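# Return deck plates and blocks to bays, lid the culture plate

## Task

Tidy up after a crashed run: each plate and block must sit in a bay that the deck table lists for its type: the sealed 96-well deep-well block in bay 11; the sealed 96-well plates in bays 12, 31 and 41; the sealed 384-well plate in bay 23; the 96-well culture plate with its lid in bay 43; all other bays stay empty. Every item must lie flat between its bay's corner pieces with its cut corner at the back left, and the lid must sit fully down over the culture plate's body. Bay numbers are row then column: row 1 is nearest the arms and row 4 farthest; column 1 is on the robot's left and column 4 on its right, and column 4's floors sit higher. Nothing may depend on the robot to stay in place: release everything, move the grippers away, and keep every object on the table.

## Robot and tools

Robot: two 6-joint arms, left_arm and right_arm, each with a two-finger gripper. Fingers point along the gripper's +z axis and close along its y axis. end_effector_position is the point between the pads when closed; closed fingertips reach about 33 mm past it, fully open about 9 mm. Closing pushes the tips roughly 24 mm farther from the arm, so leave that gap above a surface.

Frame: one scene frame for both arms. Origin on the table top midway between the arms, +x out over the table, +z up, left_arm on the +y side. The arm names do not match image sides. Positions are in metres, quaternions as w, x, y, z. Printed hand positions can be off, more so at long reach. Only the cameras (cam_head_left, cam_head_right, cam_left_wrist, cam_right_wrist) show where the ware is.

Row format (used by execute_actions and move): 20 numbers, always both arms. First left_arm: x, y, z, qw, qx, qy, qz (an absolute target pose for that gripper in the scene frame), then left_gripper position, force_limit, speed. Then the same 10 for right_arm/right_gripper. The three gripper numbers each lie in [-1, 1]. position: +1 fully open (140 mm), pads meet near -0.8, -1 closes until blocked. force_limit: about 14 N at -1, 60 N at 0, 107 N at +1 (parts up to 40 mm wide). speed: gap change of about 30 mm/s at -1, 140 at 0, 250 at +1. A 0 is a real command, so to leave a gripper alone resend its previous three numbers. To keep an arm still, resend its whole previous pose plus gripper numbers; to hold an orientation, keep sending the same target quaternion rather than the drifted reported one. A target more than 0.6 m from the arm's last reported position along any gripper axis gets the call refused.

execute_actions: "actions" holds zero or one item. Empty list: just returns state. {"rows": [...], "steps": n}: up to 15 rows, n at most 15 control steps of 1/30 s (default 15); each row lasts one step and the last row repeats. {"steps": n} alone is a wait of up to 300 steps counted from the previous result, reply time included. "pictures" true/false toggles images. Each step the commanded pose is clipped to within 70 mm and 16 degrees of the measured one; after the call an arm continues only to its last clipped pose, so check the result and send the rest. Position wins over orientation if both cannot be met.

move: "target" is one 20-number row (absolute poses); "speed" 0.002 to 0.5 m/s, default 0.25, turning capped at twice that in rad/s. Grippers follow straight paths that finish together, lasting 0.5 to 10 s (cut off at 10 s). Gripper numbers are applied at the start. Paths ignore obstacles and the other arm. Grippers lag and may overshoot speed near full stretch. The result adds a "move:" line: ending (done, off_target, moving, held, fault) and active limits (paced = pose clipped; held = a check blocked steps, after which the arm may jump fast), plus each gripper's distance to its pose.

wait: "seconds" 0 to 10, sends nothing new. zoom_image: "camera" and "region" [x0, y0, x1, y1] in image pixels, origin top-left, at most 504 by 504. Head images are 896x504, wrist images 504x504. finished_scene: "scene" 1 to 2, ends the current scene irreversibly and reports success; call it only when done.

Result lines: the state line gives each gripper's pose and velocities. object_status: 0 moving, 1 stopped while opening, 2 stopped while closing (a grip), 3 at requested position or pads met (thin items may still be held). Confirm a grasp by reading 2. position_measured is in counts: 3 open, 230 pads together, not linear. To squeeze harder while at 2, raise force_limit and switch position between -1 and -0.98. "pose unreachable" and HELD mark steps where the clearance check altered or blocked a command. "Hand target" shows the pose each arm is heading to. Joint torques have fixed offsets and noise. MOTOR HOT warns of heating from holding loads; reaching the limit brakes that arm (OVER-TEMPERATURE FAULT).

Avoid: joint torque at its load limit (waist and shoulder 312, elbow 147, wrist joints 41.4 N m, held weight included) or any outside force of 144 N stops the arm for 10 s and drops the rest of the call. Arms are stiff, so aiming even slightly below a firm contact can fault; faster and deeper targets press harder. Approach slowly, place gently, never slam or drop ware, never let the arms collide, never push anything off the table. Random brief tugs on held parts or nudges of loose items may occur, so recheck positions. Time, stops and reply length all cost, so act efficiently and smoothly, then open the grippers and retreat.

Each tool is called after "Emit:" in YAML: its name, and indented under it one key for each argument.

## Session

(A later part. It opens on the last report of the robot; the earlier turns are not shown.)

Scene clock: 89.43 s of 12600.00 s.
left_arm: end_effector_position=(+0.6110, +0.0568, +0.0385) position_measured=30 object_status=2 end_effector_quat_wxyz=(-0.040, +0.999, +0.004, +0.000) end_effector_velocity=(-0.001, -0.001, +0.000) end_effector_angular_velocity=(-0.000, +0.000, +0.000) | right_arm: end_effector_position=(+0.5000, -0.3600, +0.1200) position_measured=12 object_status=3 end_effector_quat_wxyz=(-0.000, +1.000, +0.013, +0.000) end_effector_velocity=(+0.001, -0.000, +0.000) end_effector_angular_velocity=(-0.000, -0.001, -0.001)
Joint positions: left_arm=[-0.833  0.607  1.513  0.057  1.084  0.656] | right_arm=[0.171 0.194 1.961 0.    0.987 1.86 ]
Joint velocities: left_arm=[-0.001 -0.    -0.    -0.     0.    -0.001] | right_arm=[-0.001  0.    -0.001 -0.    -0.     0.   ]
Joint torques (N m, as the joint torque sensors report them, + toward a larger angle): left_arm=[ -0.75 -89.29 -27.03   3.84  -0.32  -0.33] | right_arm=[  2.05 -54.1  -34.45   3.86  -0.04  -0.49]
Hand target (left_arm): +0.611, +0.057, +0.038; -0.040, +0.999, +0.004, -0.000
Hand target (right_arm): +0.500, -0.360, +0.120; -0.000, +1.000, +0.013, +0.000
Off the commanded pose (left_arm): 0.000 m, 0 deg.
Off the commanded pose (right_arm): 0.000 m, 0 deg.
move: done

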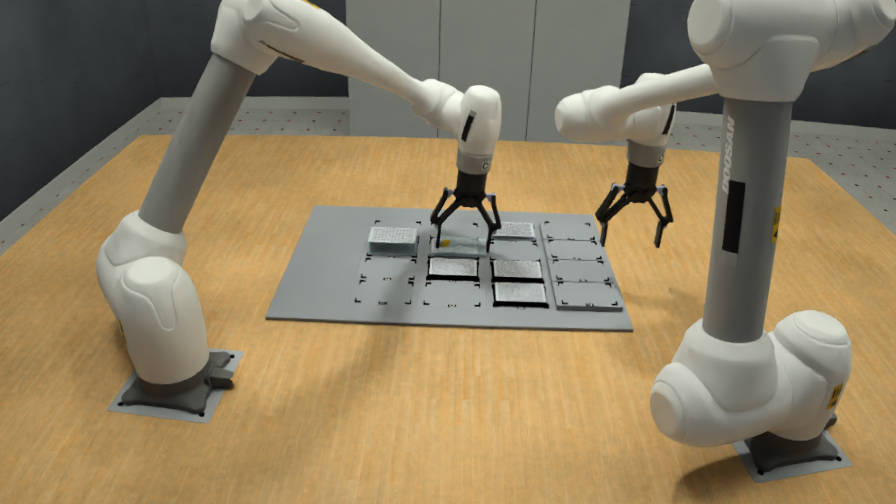

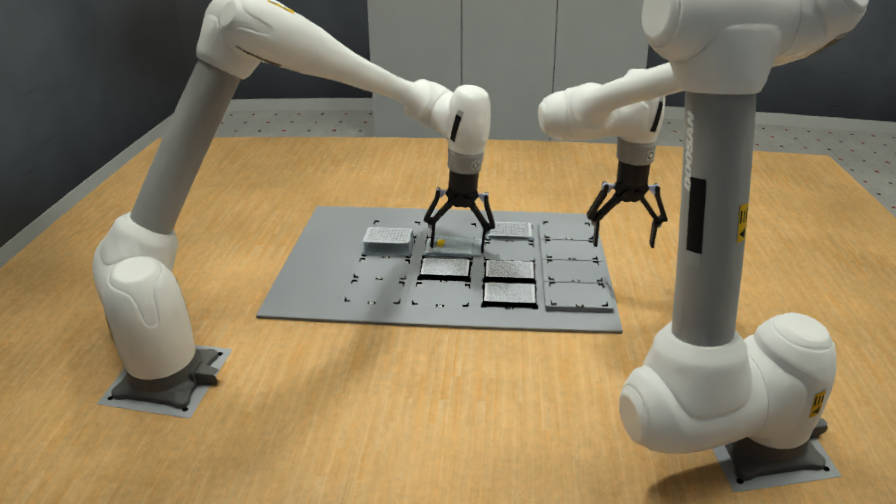

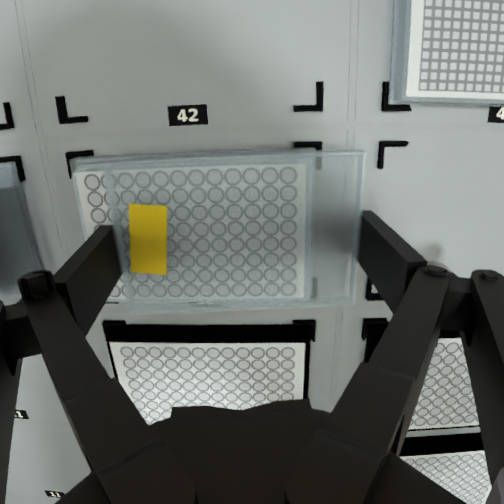

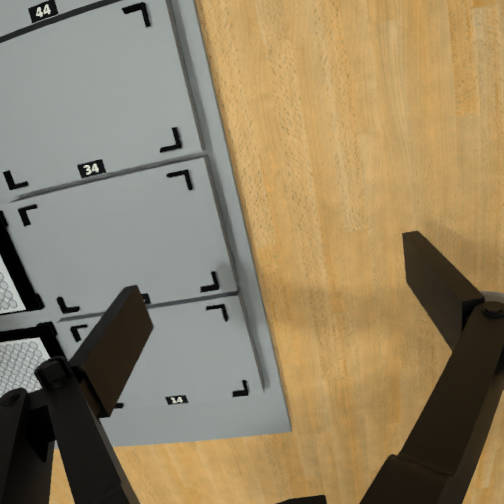

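Emit:
move:
  target: [0.611,0.0578,0.0405,-0.04,1,0.004,0,0.65,-0.8,-0.7,0.5,-0.36,0.12,0,1,0.013,0,0.93,-0.7,-0.6]
  speed: 0.01

Emit:
move:
  target: [0.611,0.0805,0.0425,-0.025,1,0.004,0,0.65,-0.8,-0.7,0.5,-0.36,0.12,0,1,0.013,0,0.93,-0.7,-0.6]
  speed: 0.02

Emit:
zoom_image:
  camera: "cam_left_wrist"
  region: [70,60,410,350]

Scene clock: 95.87 s of 12600.00 s.
left_arm: end_effector_position=(+0.6110, +0.0578, +0.0405) position_measured=30 object_status=2 end_effector_quat_wxyz=(-0.040, +0.999, +0.004, +0.000) end_effector_velocity=(-0.000, +0.000, +0.001) end_effector_angular_velocity=(-0.000, +0.001, +0.001) | right_arm: end_effector_position=(+0.5000, -0.3600, +0.1200) position_measured=12 object_status=3 end_effector_quat_wxyz=(-0.000, +1.000, +0.013, +0.000) end_effector_velocity=(+0.000, +0.000, -0.000) end_effector_angular_velocity=(-0.000, +0.000, +0.001)
Joint positions: left_arm=[-0.832  0.604  1.513  0.057  1.086  0.657] | right_arm=[0.171 0.194 1.961 0.    0.987 1.86 ]
Joint velocities: left_arm=[-0.    -0.001  0.    -0.001  0.002 -0.   ] | right_arm=[ 0.  0. -0. -0.  0. -0.]
Joint torques (N m, as the joint torque sensors report them, + toward a larger angle): left_arm=[  -0.55 -101.    -31.87    4.01    0.54   -0.27] | right_arm=[  0.34 -53.38 -35.46   4.06  -0.55  -0.16]
Hand target (left_arm): +0.611, +0.058, +0.040; -0.040, +0.999, +0.004, +0.000
Hand target (right_arm): +0.500, -0.360, +0.120; -0.000, +1.000, +0.013, +0.000
Off the commanded pose (left_arm): 0.000 m, 0 deg.
Off the commanded pose (right_arm): 0.000 m, 0 deg.
After step 90, 2.73 s passed at rest.
move: done

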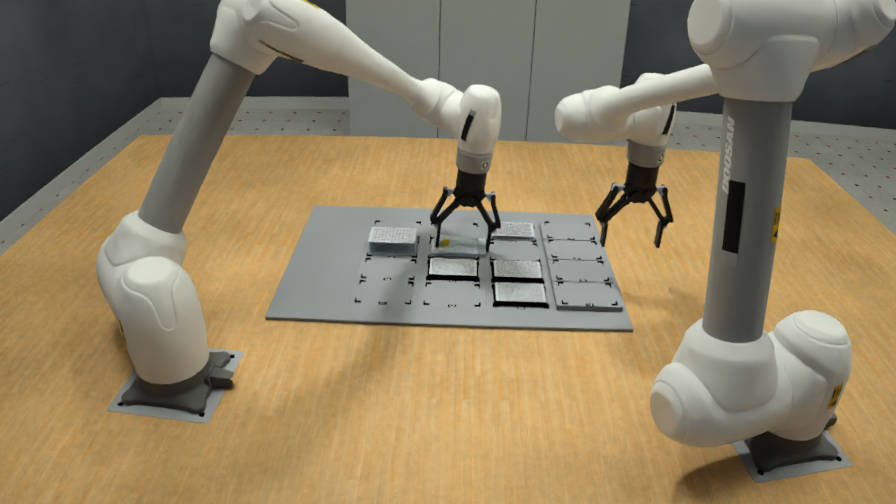

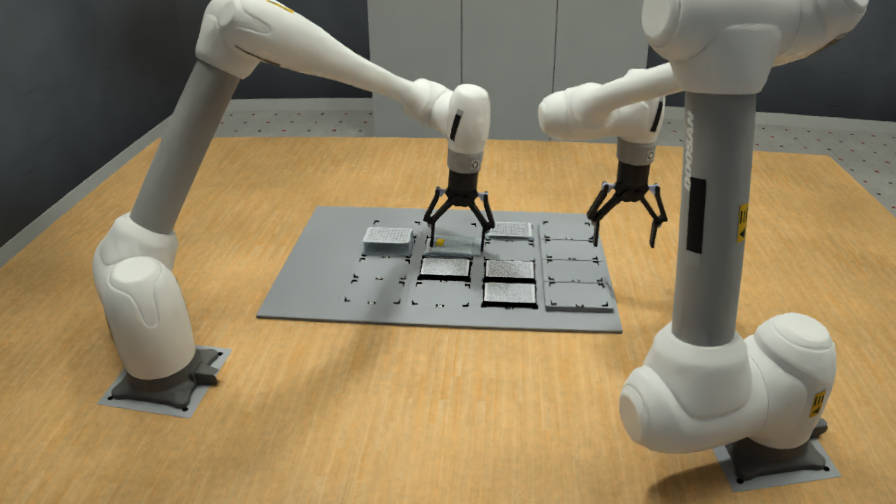

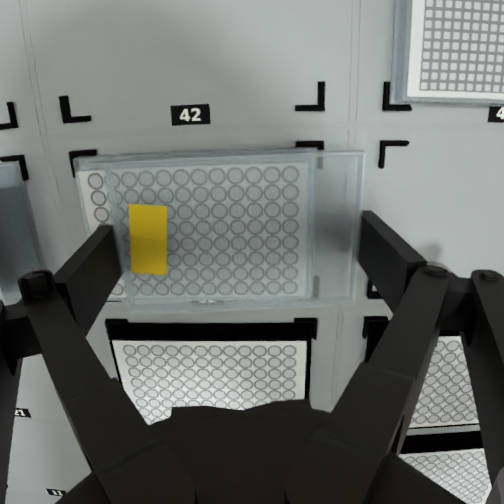

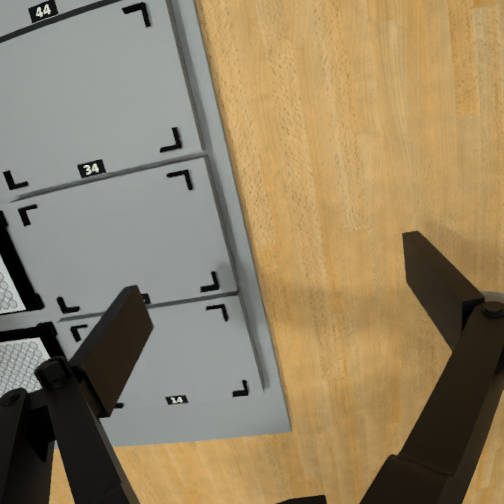

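Scene clock: 97.27 s of 12600.00 s.
left_arm: end_effector_position=(+0.6110, +0.0805, +0.0425) position_measured=30 object_status=2 end_effector_quat_wxyz=(-0.025, +1.000, +0.004, +0.000) end_effector_velocity=(-0.001, +0.001, +0.000) end_effector_angular_velocity=(-0.000, +0.000, -0.001) | right_arm: end_effector_position=(+0.5000, -0.3600, +0.1200) position_measured=12 object_status=3 end_effector_quat_wxyz=(-0.000, +1.000, +0.013, +0.000) end_effector_velocity=(-0.000, -0.000, +0.001) end_effector_angular_velocity=(+0.001, -0.001, -0.001)
Joint positions: left_arm=[-0.806  0.569  1.568  0.038  1.042  0.691] | right_arm=[0.171 0.194 1.961 0.    0.987 1.86 ]
Joint velocities: left_arm=[-0.    -0.001  0.002 -0.    -0.001  0.002] | right_arm=[-0.001 -0.002  0.     0.001 -0.     0.   ]
Joint torques (N m, as the joint torque sensors report them, + toward a larger angle): left_arm=[ -0.53 -97.64 -30.8    3.99   0.19  -0.37] | right_arm=[  0.47 -54.22 -35.25   3.6   -0.44  -0.31]
Hand target (left_arm): +0.611, +0.081, +0.042; -0.025, +1.000, +0.004, +0.000
Hand target (right_arm): +0.500, -0.360, +0.120; -0.000, +1.000, +0.013, +0.000
Off the commanded pose (left_arm): 0.000 m, 0 deg.
Off the commanded pose (right_arm): 0.000 m, 0 deg.
move: done

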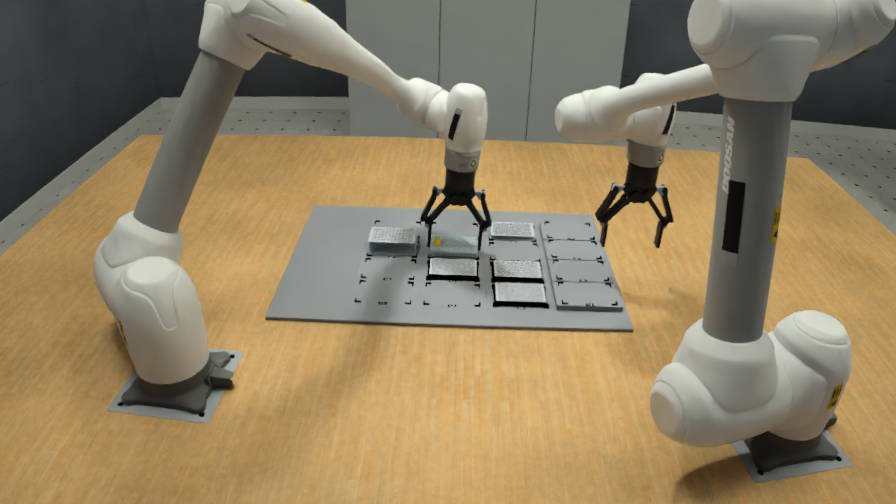

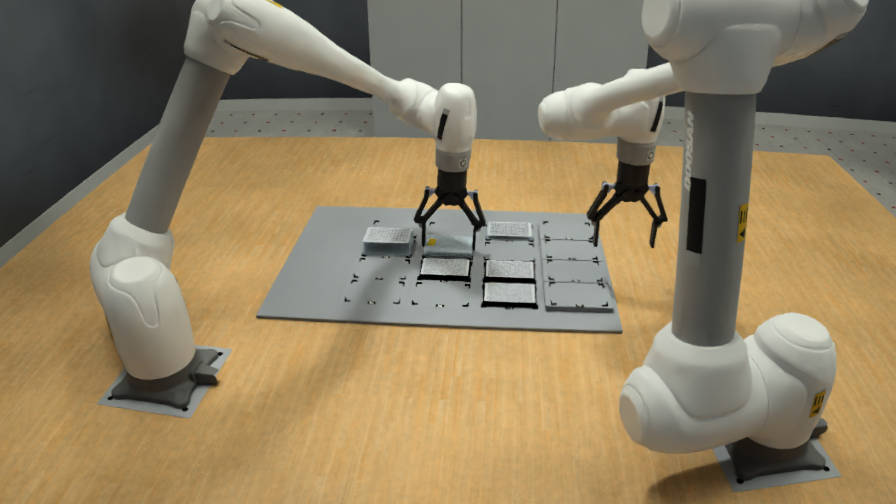

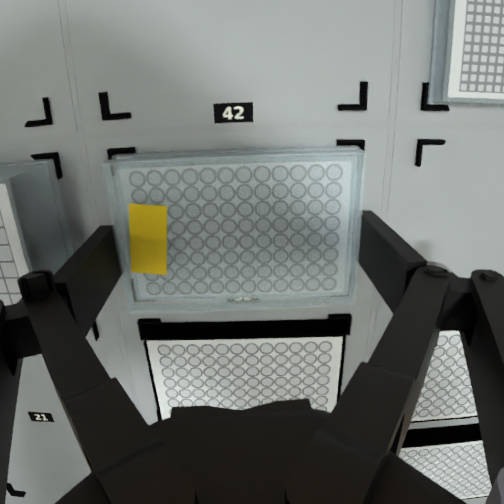

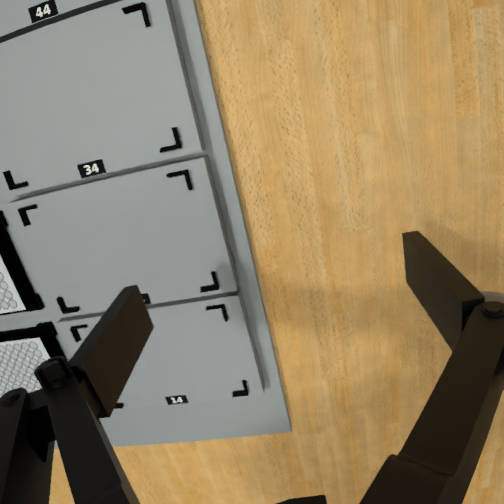

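Region (70, 60, 410, 350) of cam_left_wrist's 504x504 image, scaled by 1.482, with more detail than that image has; it fills the top 430 rows of this view, and the rest is white.

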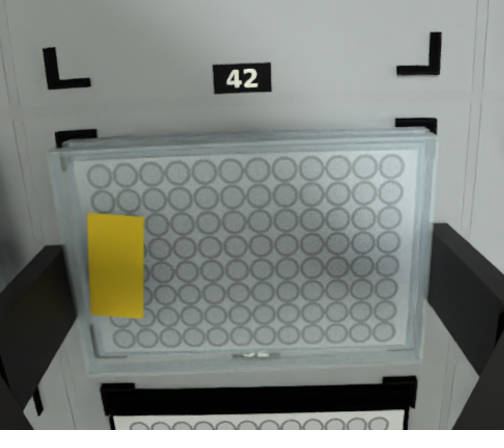

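Emit:
move:
  target: [0.611,0.081,0.0375,0,1,0.004,0,0.65,-0.8,-0.7,0.5,-0.36,0.12,0,1,0.013,0,0.93,-0.7,-0.6]
  speed: 0.012

Emit:
zoom_image:
  camera: "cam_left_wrist"
  region: [70,60,410,350]

Scene clock: 103.37 s of 12600.00 s.
left_arm: end_effector_position=(+0.6110, +0.0810, +0.0376) position_measured=30 object_status=2 end_effector_quat_wxyz=(-0.000, +1.000, +0.004, +0.000) end_effector_velocity=(-0.000, +0.000, -0.001) end_effector_angular_velocity=(-0.002, -0.000, -0.001) | right_arm: end_effector_position=(+0.5000, -0.3600, +0.1200) position_measured=12 object_status=3 end_effector_quat_wxyz=(-0.000, +1.000, +0.013, +0.000) end_effector_velocity=(-0.000, -0.001, -0.001) end_effector_angular_velocity=(-0.001, +0.002, -0.002)
Joint positions: left_arm=[-0.792  0.557  1.6    0.     0.985  0.725] | right_arm=[0.171 0.194 1.961 0.    0.987 1.86 ]
Joint velocities: left_arm=[ 0.    -0.     0.002 -0.001 -0.003  0.002] | right_arm=[-0.002  0.001  0.001 -0.     0.    -0.   ]
Joint torques (N m, as the joint torque sensors report them, + toward a larger angle): left_arm=[ -1.47 -86.37 -28.56   3.19  -0.83  -0.16] | right_arm=[  0.39 -54.13 -35.43   3.71  -0.38  -0.35]
Hand target (left_arm): +0.611, +0.081, +0.038; -0.000, +1.000, +0.004, +0.000
Hand target (right_arm): +0.500, -0.360, +0.120; -0.000, +1.000, +0.013, +0.000
Off the commanded pose (left_arm): 0.000 m, 0 deg.
Off the commanded pose (right_arm): 0.000 m, 0 deg.
After step 90, 0.80 s passed at rest.
move: done

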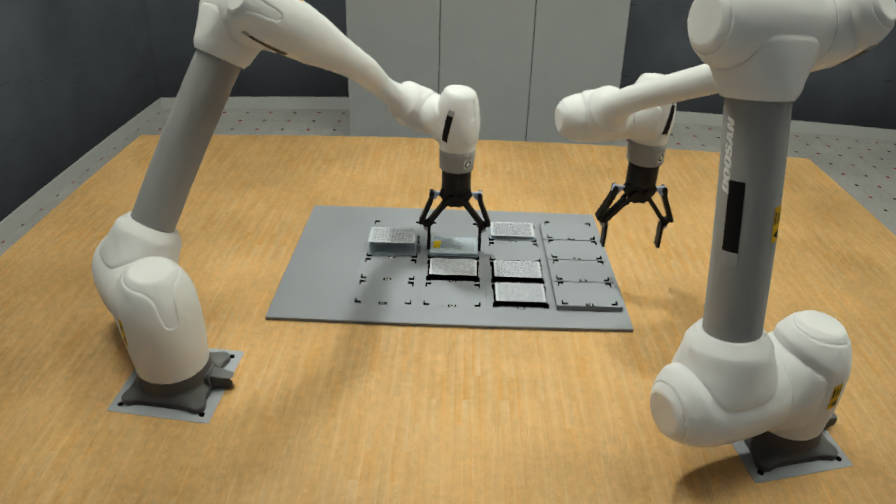

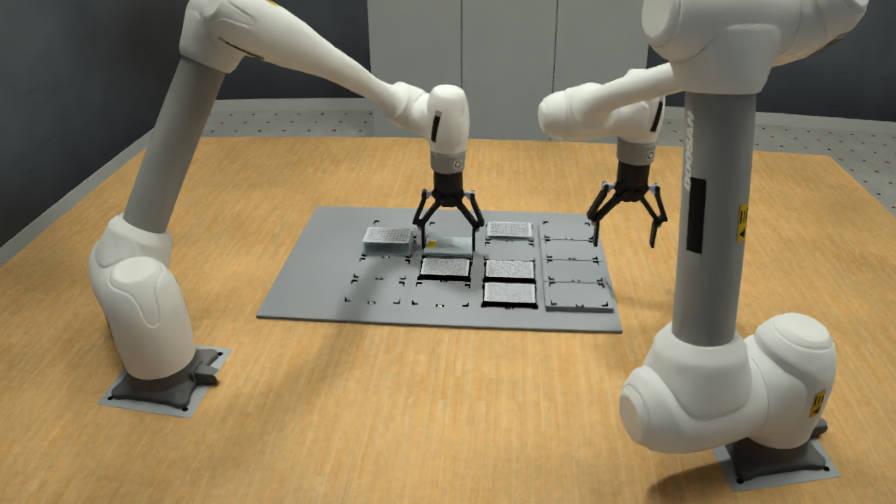

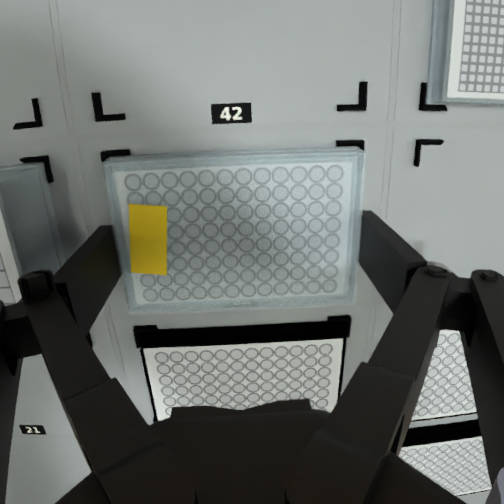

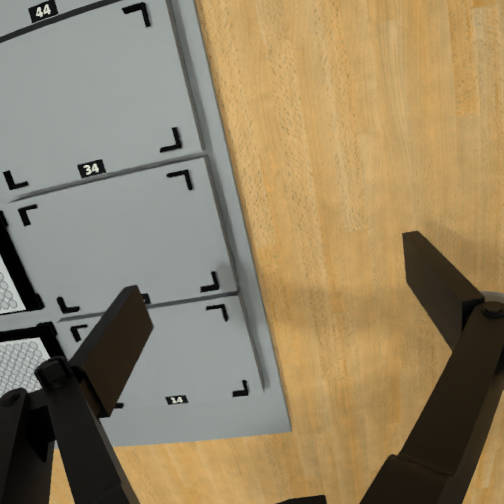

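Region (70, 60, 410, 350) of cam_left_wrist's 504x504 image, scaled by 1.482, with more detail than that image has; it fills the top 430 rows of this view, and the rest is white.

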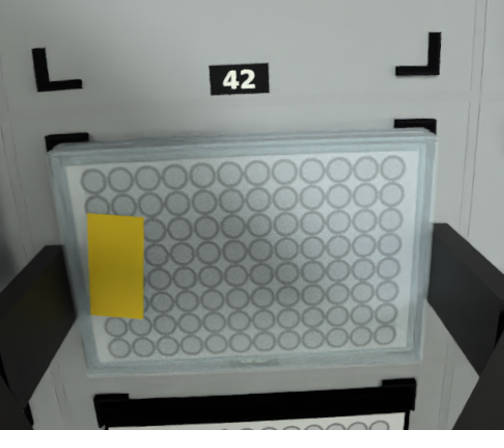

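Emit:
move:
  target: [0.611,0.0815,0.0365,-0.008,1,0.004,0,0.65,-0.8,-0.7,0.5,-0.36,0.12,0,1,0.013,0,0.93,-0.7,-0.6]
  speed: 0.008

Emit:
move:
  target: [0.611,0.0815,0.0365,-0.008,1,0.004,0,0.9,-0.8,-0.7,0.5,-0.36,0.12,0,1,0.013,0,0.93,-0.7,-0.6]

Emit:
move:
  target: [0.611,0.0815,0.13,-0.008,1,0.004,0,0.9,-0.8,-0.7,0.5,-0.36,0.12,0,1,0.013,0,0.93,-0.7,-0.6]
  speed: 0.12

Emit:
zoom_image:
  camera: "cam_head_left"
  region: [360,210,560,310]

Scene clock: 113.50 s of 12600.00 s.
left_arm: end_effector_position=(+0.6110, +0.0815, +0.0365) position_measured=30 object_status=2 end_effector_quat_wxyz=(-0.008, +1.000, +0.004, -0.000) end_effector_velocity=(+0.000, +0.000, +0.000) end_effector_angular_velocity=(+0.001, -0.001, -0.000) | right_arm: end_effector_position=(+0.5000, -0.3600, +0.1200) position_measured=12 object_status=3 end_effector_quat_wxyz=(-0.000, +1.000, +0.013, +0.000) end_effector_velocity=(-0.001, +0.000, -0.001) end_effector_angular_velocity=(-0.000, +0.001, +0.001)
Joint positions: left_arm=[-0.796  0.562  1.592  0.013  0.999  0.714] | right_arm=[0.171 0.194 1.961 0.    0.987 1.86 ]
Joint velocities: left_arm=[-0.    -0.    -0.     0.002 -0.    -0.001] | right_arm=[ 0.001  0.     0.001 -0.     0.     0.   ]
Joint torques (N m, as the joint torque sensors report them, + toward a larger angle): left_arm=[  1.89 -85.64 -24.96   4.61   1.35  -0.51] | right_arm=[  3.17 -53.85 -34.1    3.87   0.38  -0.39]
Hand target (left_arm): +0.611, +0.081, +0.036; -0.008, +1.000, +0.004, -0.000
Hand target (right_arm): +0.500, -0.360, +0.120; -0.000, +1.000, +0.013, +0.000
Off the commanded pose (left_arm): 0.000 m, 0 deg.
Off the commanded pose (right_arm): 0.000 m, 0 deg.
After step 90, 5.90 s passed at rest.
move: done

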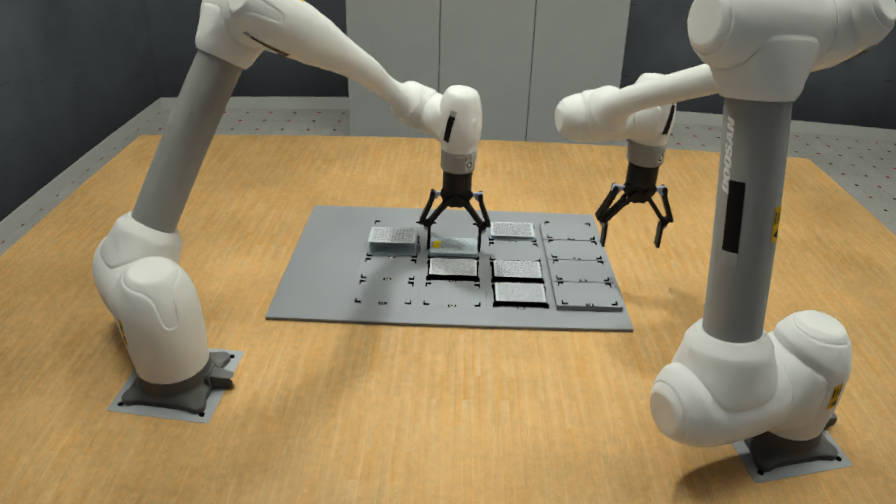

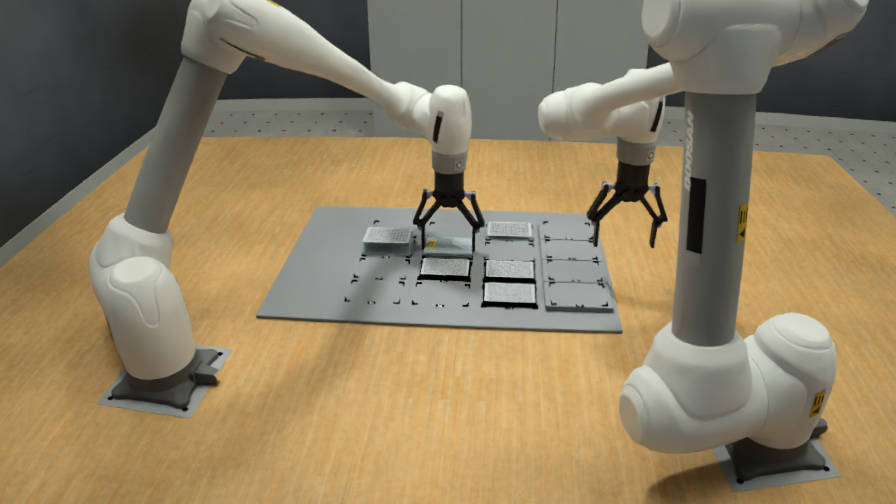

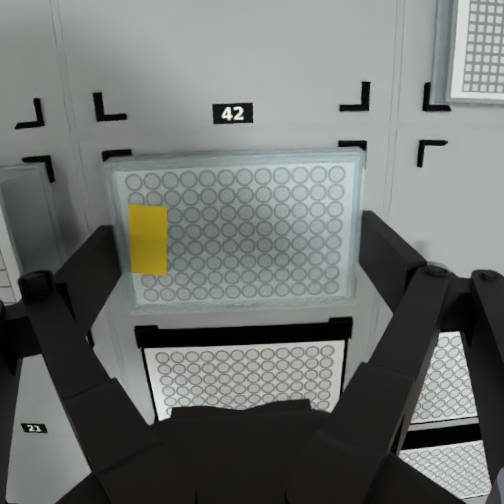

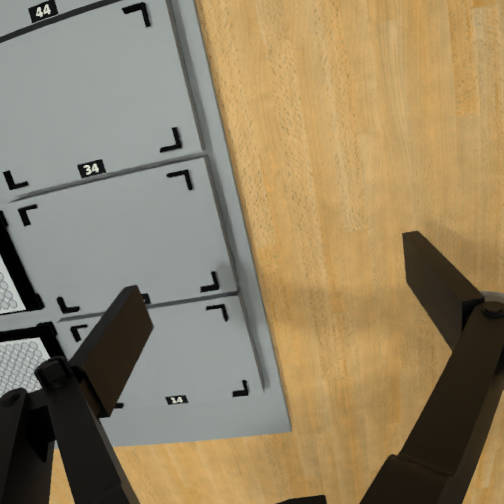

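Scene clock: 114.20 s of 12600.00 s.
left_arm: end_effector_position=(+0.6110, +0.0815, +0.0365) position_measured=16 object_status=3 end_effector_quat_wxyz=(-0.008, +1.000, +0.004, +0.000) end_effector_velocity=(+0.001, -0.001, +0.000) end_effector_angular_velocity=(-0.002, -0.002, -0.001) | right_arm: end_effector_position=(+0.5000, -0.3600, +0.1200) position_measured=12 object_status=3 end_effector_quat_wxyz=(-0.000, +1.000, +0.013, +0.000) end_effector_velocity=(-0.000, -0.001, -0.001) end_effector_angular_velocity=(-0.000, +0.001, -0.001)
Joint positions: left_arm=[-0.796  0.562  1.592  0.013  0.999  0.714] | right_arm=[0.171 0.194 1.961 0.    0.987 1.86 ]
Joint velocities: left_arm=[ 0.    -0.    -0.001  0.    -0.001  0.001] | right_arm=[-0.001  0.001  0.    -0.     0.    -0.   ]
Joint torques (N m, as the joint torque sensors report them, + toward a larger angle): left_arm=[ -0.92 -94.06 -31.42   3.91   0.32  -0.27] | right_arm=[  1.9  -52.17 -36.13   3.67  -0.44  -0.63]
Hand target (left_arm): +0.611, +0.081, +0.036; -0.008, +1.000, +0.004, -0.000
Hand target (right_arm): +0.500, -0.360, +0.120; -0.000, +1.000, +0.013, +0.000
Off the commanded pose (left_arm): 0.000 m, 0 deg.
Off the commanded pose (right_arm): 0.000 m, 0 deg.
move: done

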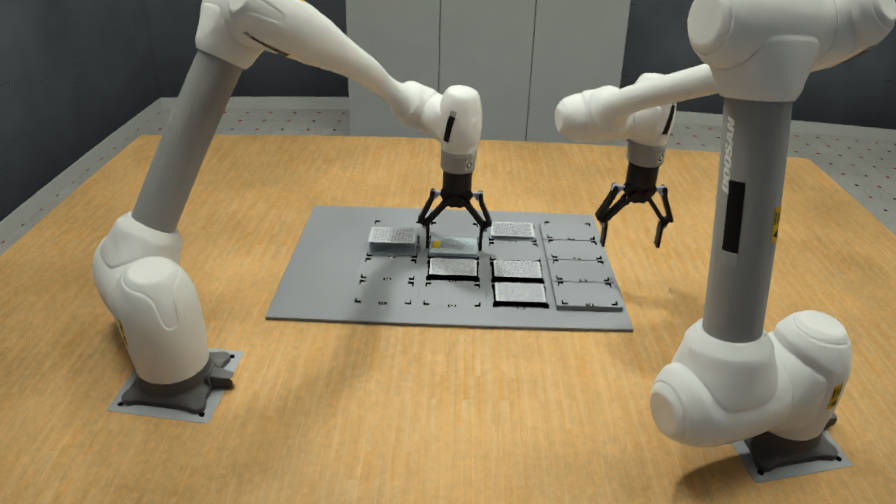

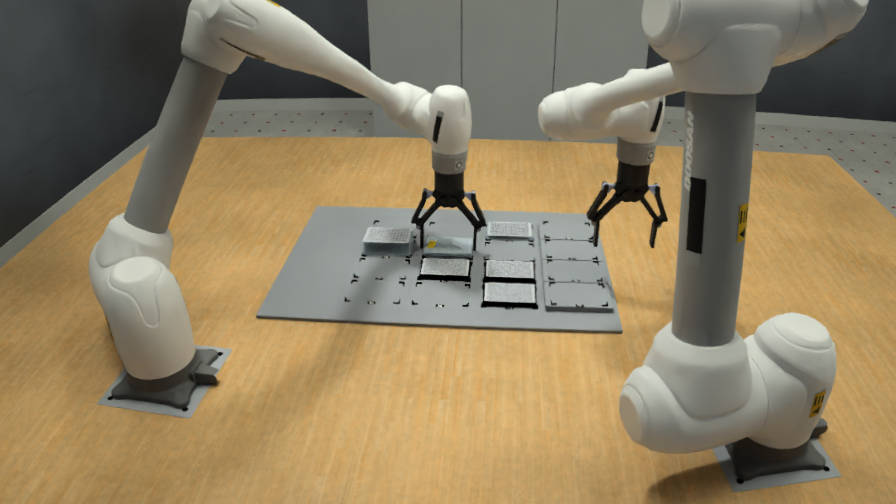

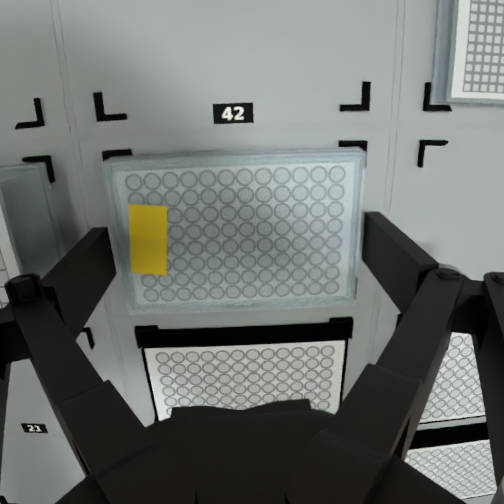

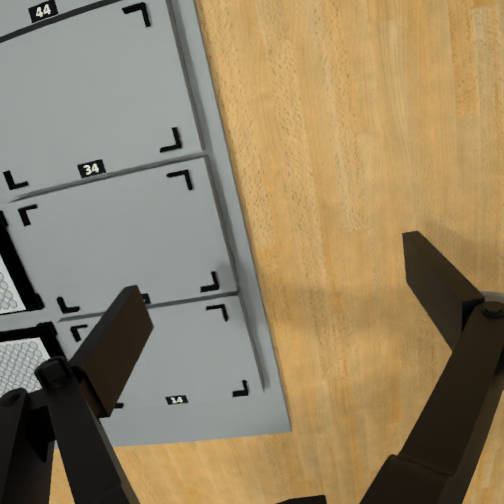

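Scene clock: 115.37 s of 12600.00 s.
left_arm: end_effector_position=(+0.6109, +0.0816, +0.1299) position_measured=16 object_status=3 end_effector_quat_wxyz=(-0.008, +1.000, +0.004, +0.000) end_effector_velocity=(-0.000, +0.000, +0.001) end_effector_angular_velocity=(+0.000, +0.001, +0.001) | right_arm: end_effector_position=(+0.5000, -0.3600, +0.1200) position_measured=12 object_status=3 end_effector_quat_wxyz=(-0.000, +1.000, +0.013, +0.000) end_effector_velocity=(-0.001, +0.001, -0.000) end_effector_angular_velocity=(+0.000, +0.000, +0.002)
Joint positions: left_arm=[-0.796  0.488  1.522  0.012  1.144  0.716] | right_arm=[0.171 0.194 1.961 0.    0.987 1.86 ]
Joint velocities: left_arm=[ 0.    -0.001 -0.001 -0.001  0.002 -0.   ] | right_arm=[ 0.002  0.     0.     0.    -0.    -0.   ]
Joint torques (N m, as the joint torque sensors report them, + toward a larger angle): left_arm=[ -1.71 -90.97 -34.31   4.18   0.08  -0.19] | right_arm=[ -0.43 -51.96 -34.     3.75  -0.26  -0.22]
Hand target (left_arm): +0.611, +0.082, +0.130; -0.008, +1.000, +0.004, +0.000
Hand target (right_arm): +0.500, -0.360, +0.120; -0.000, +1.000, +0.013, +0.000
Off the commanded pose (left_arm): 0.000 m, 0 deg.
Off the commanded pose (right_arm): 0.000 m, 0 deg.
move: done

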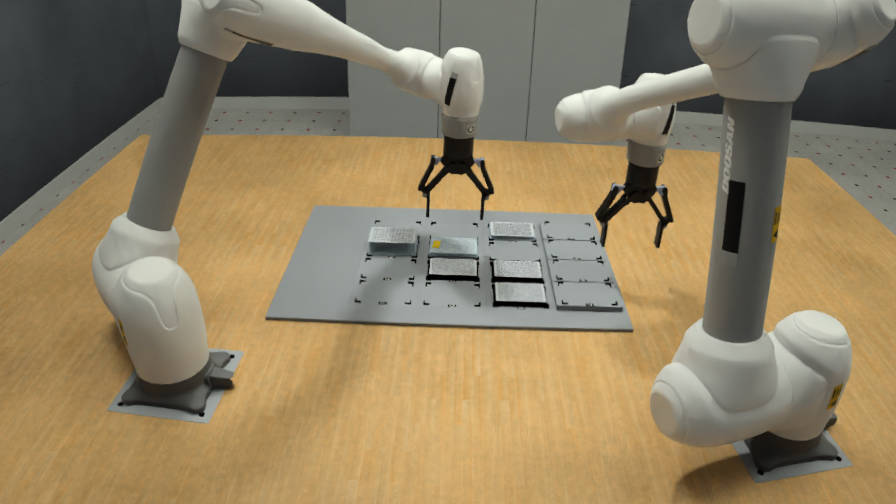

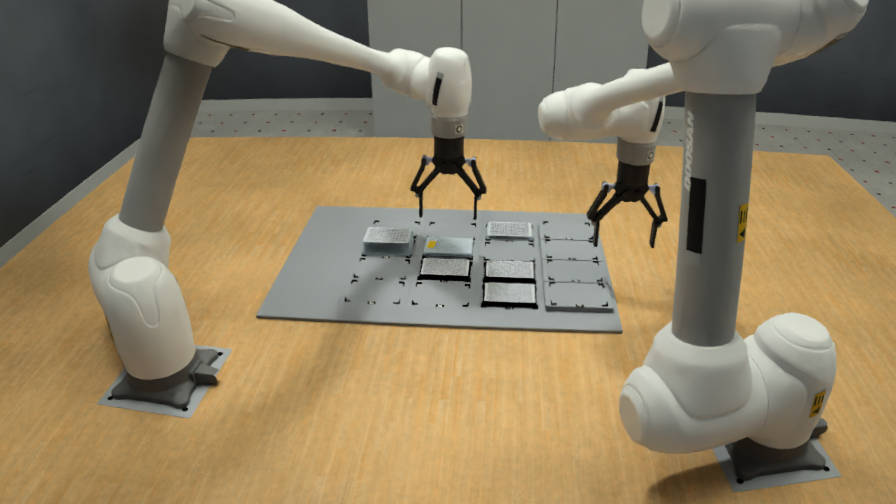

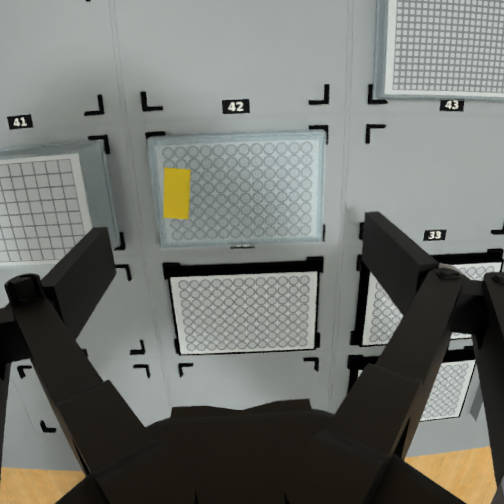

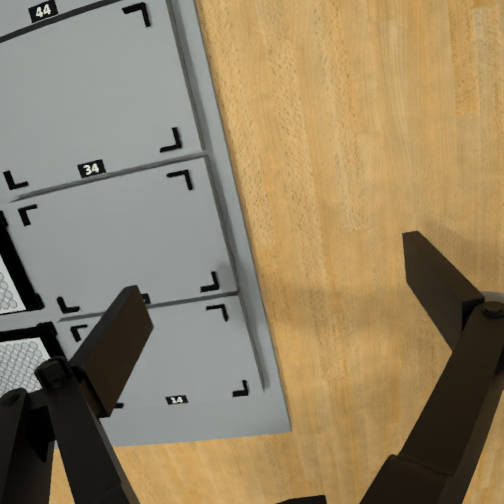

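Region (360, 210, 560, 310) of cam_head_left's 896x504 image, scaled by 2.520, with more detail than that image has.

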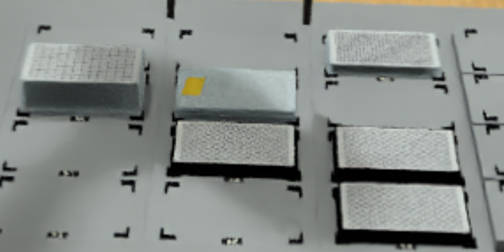

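Emit:
finished_scene:
  scene: 2

The scene is finished: the task was done.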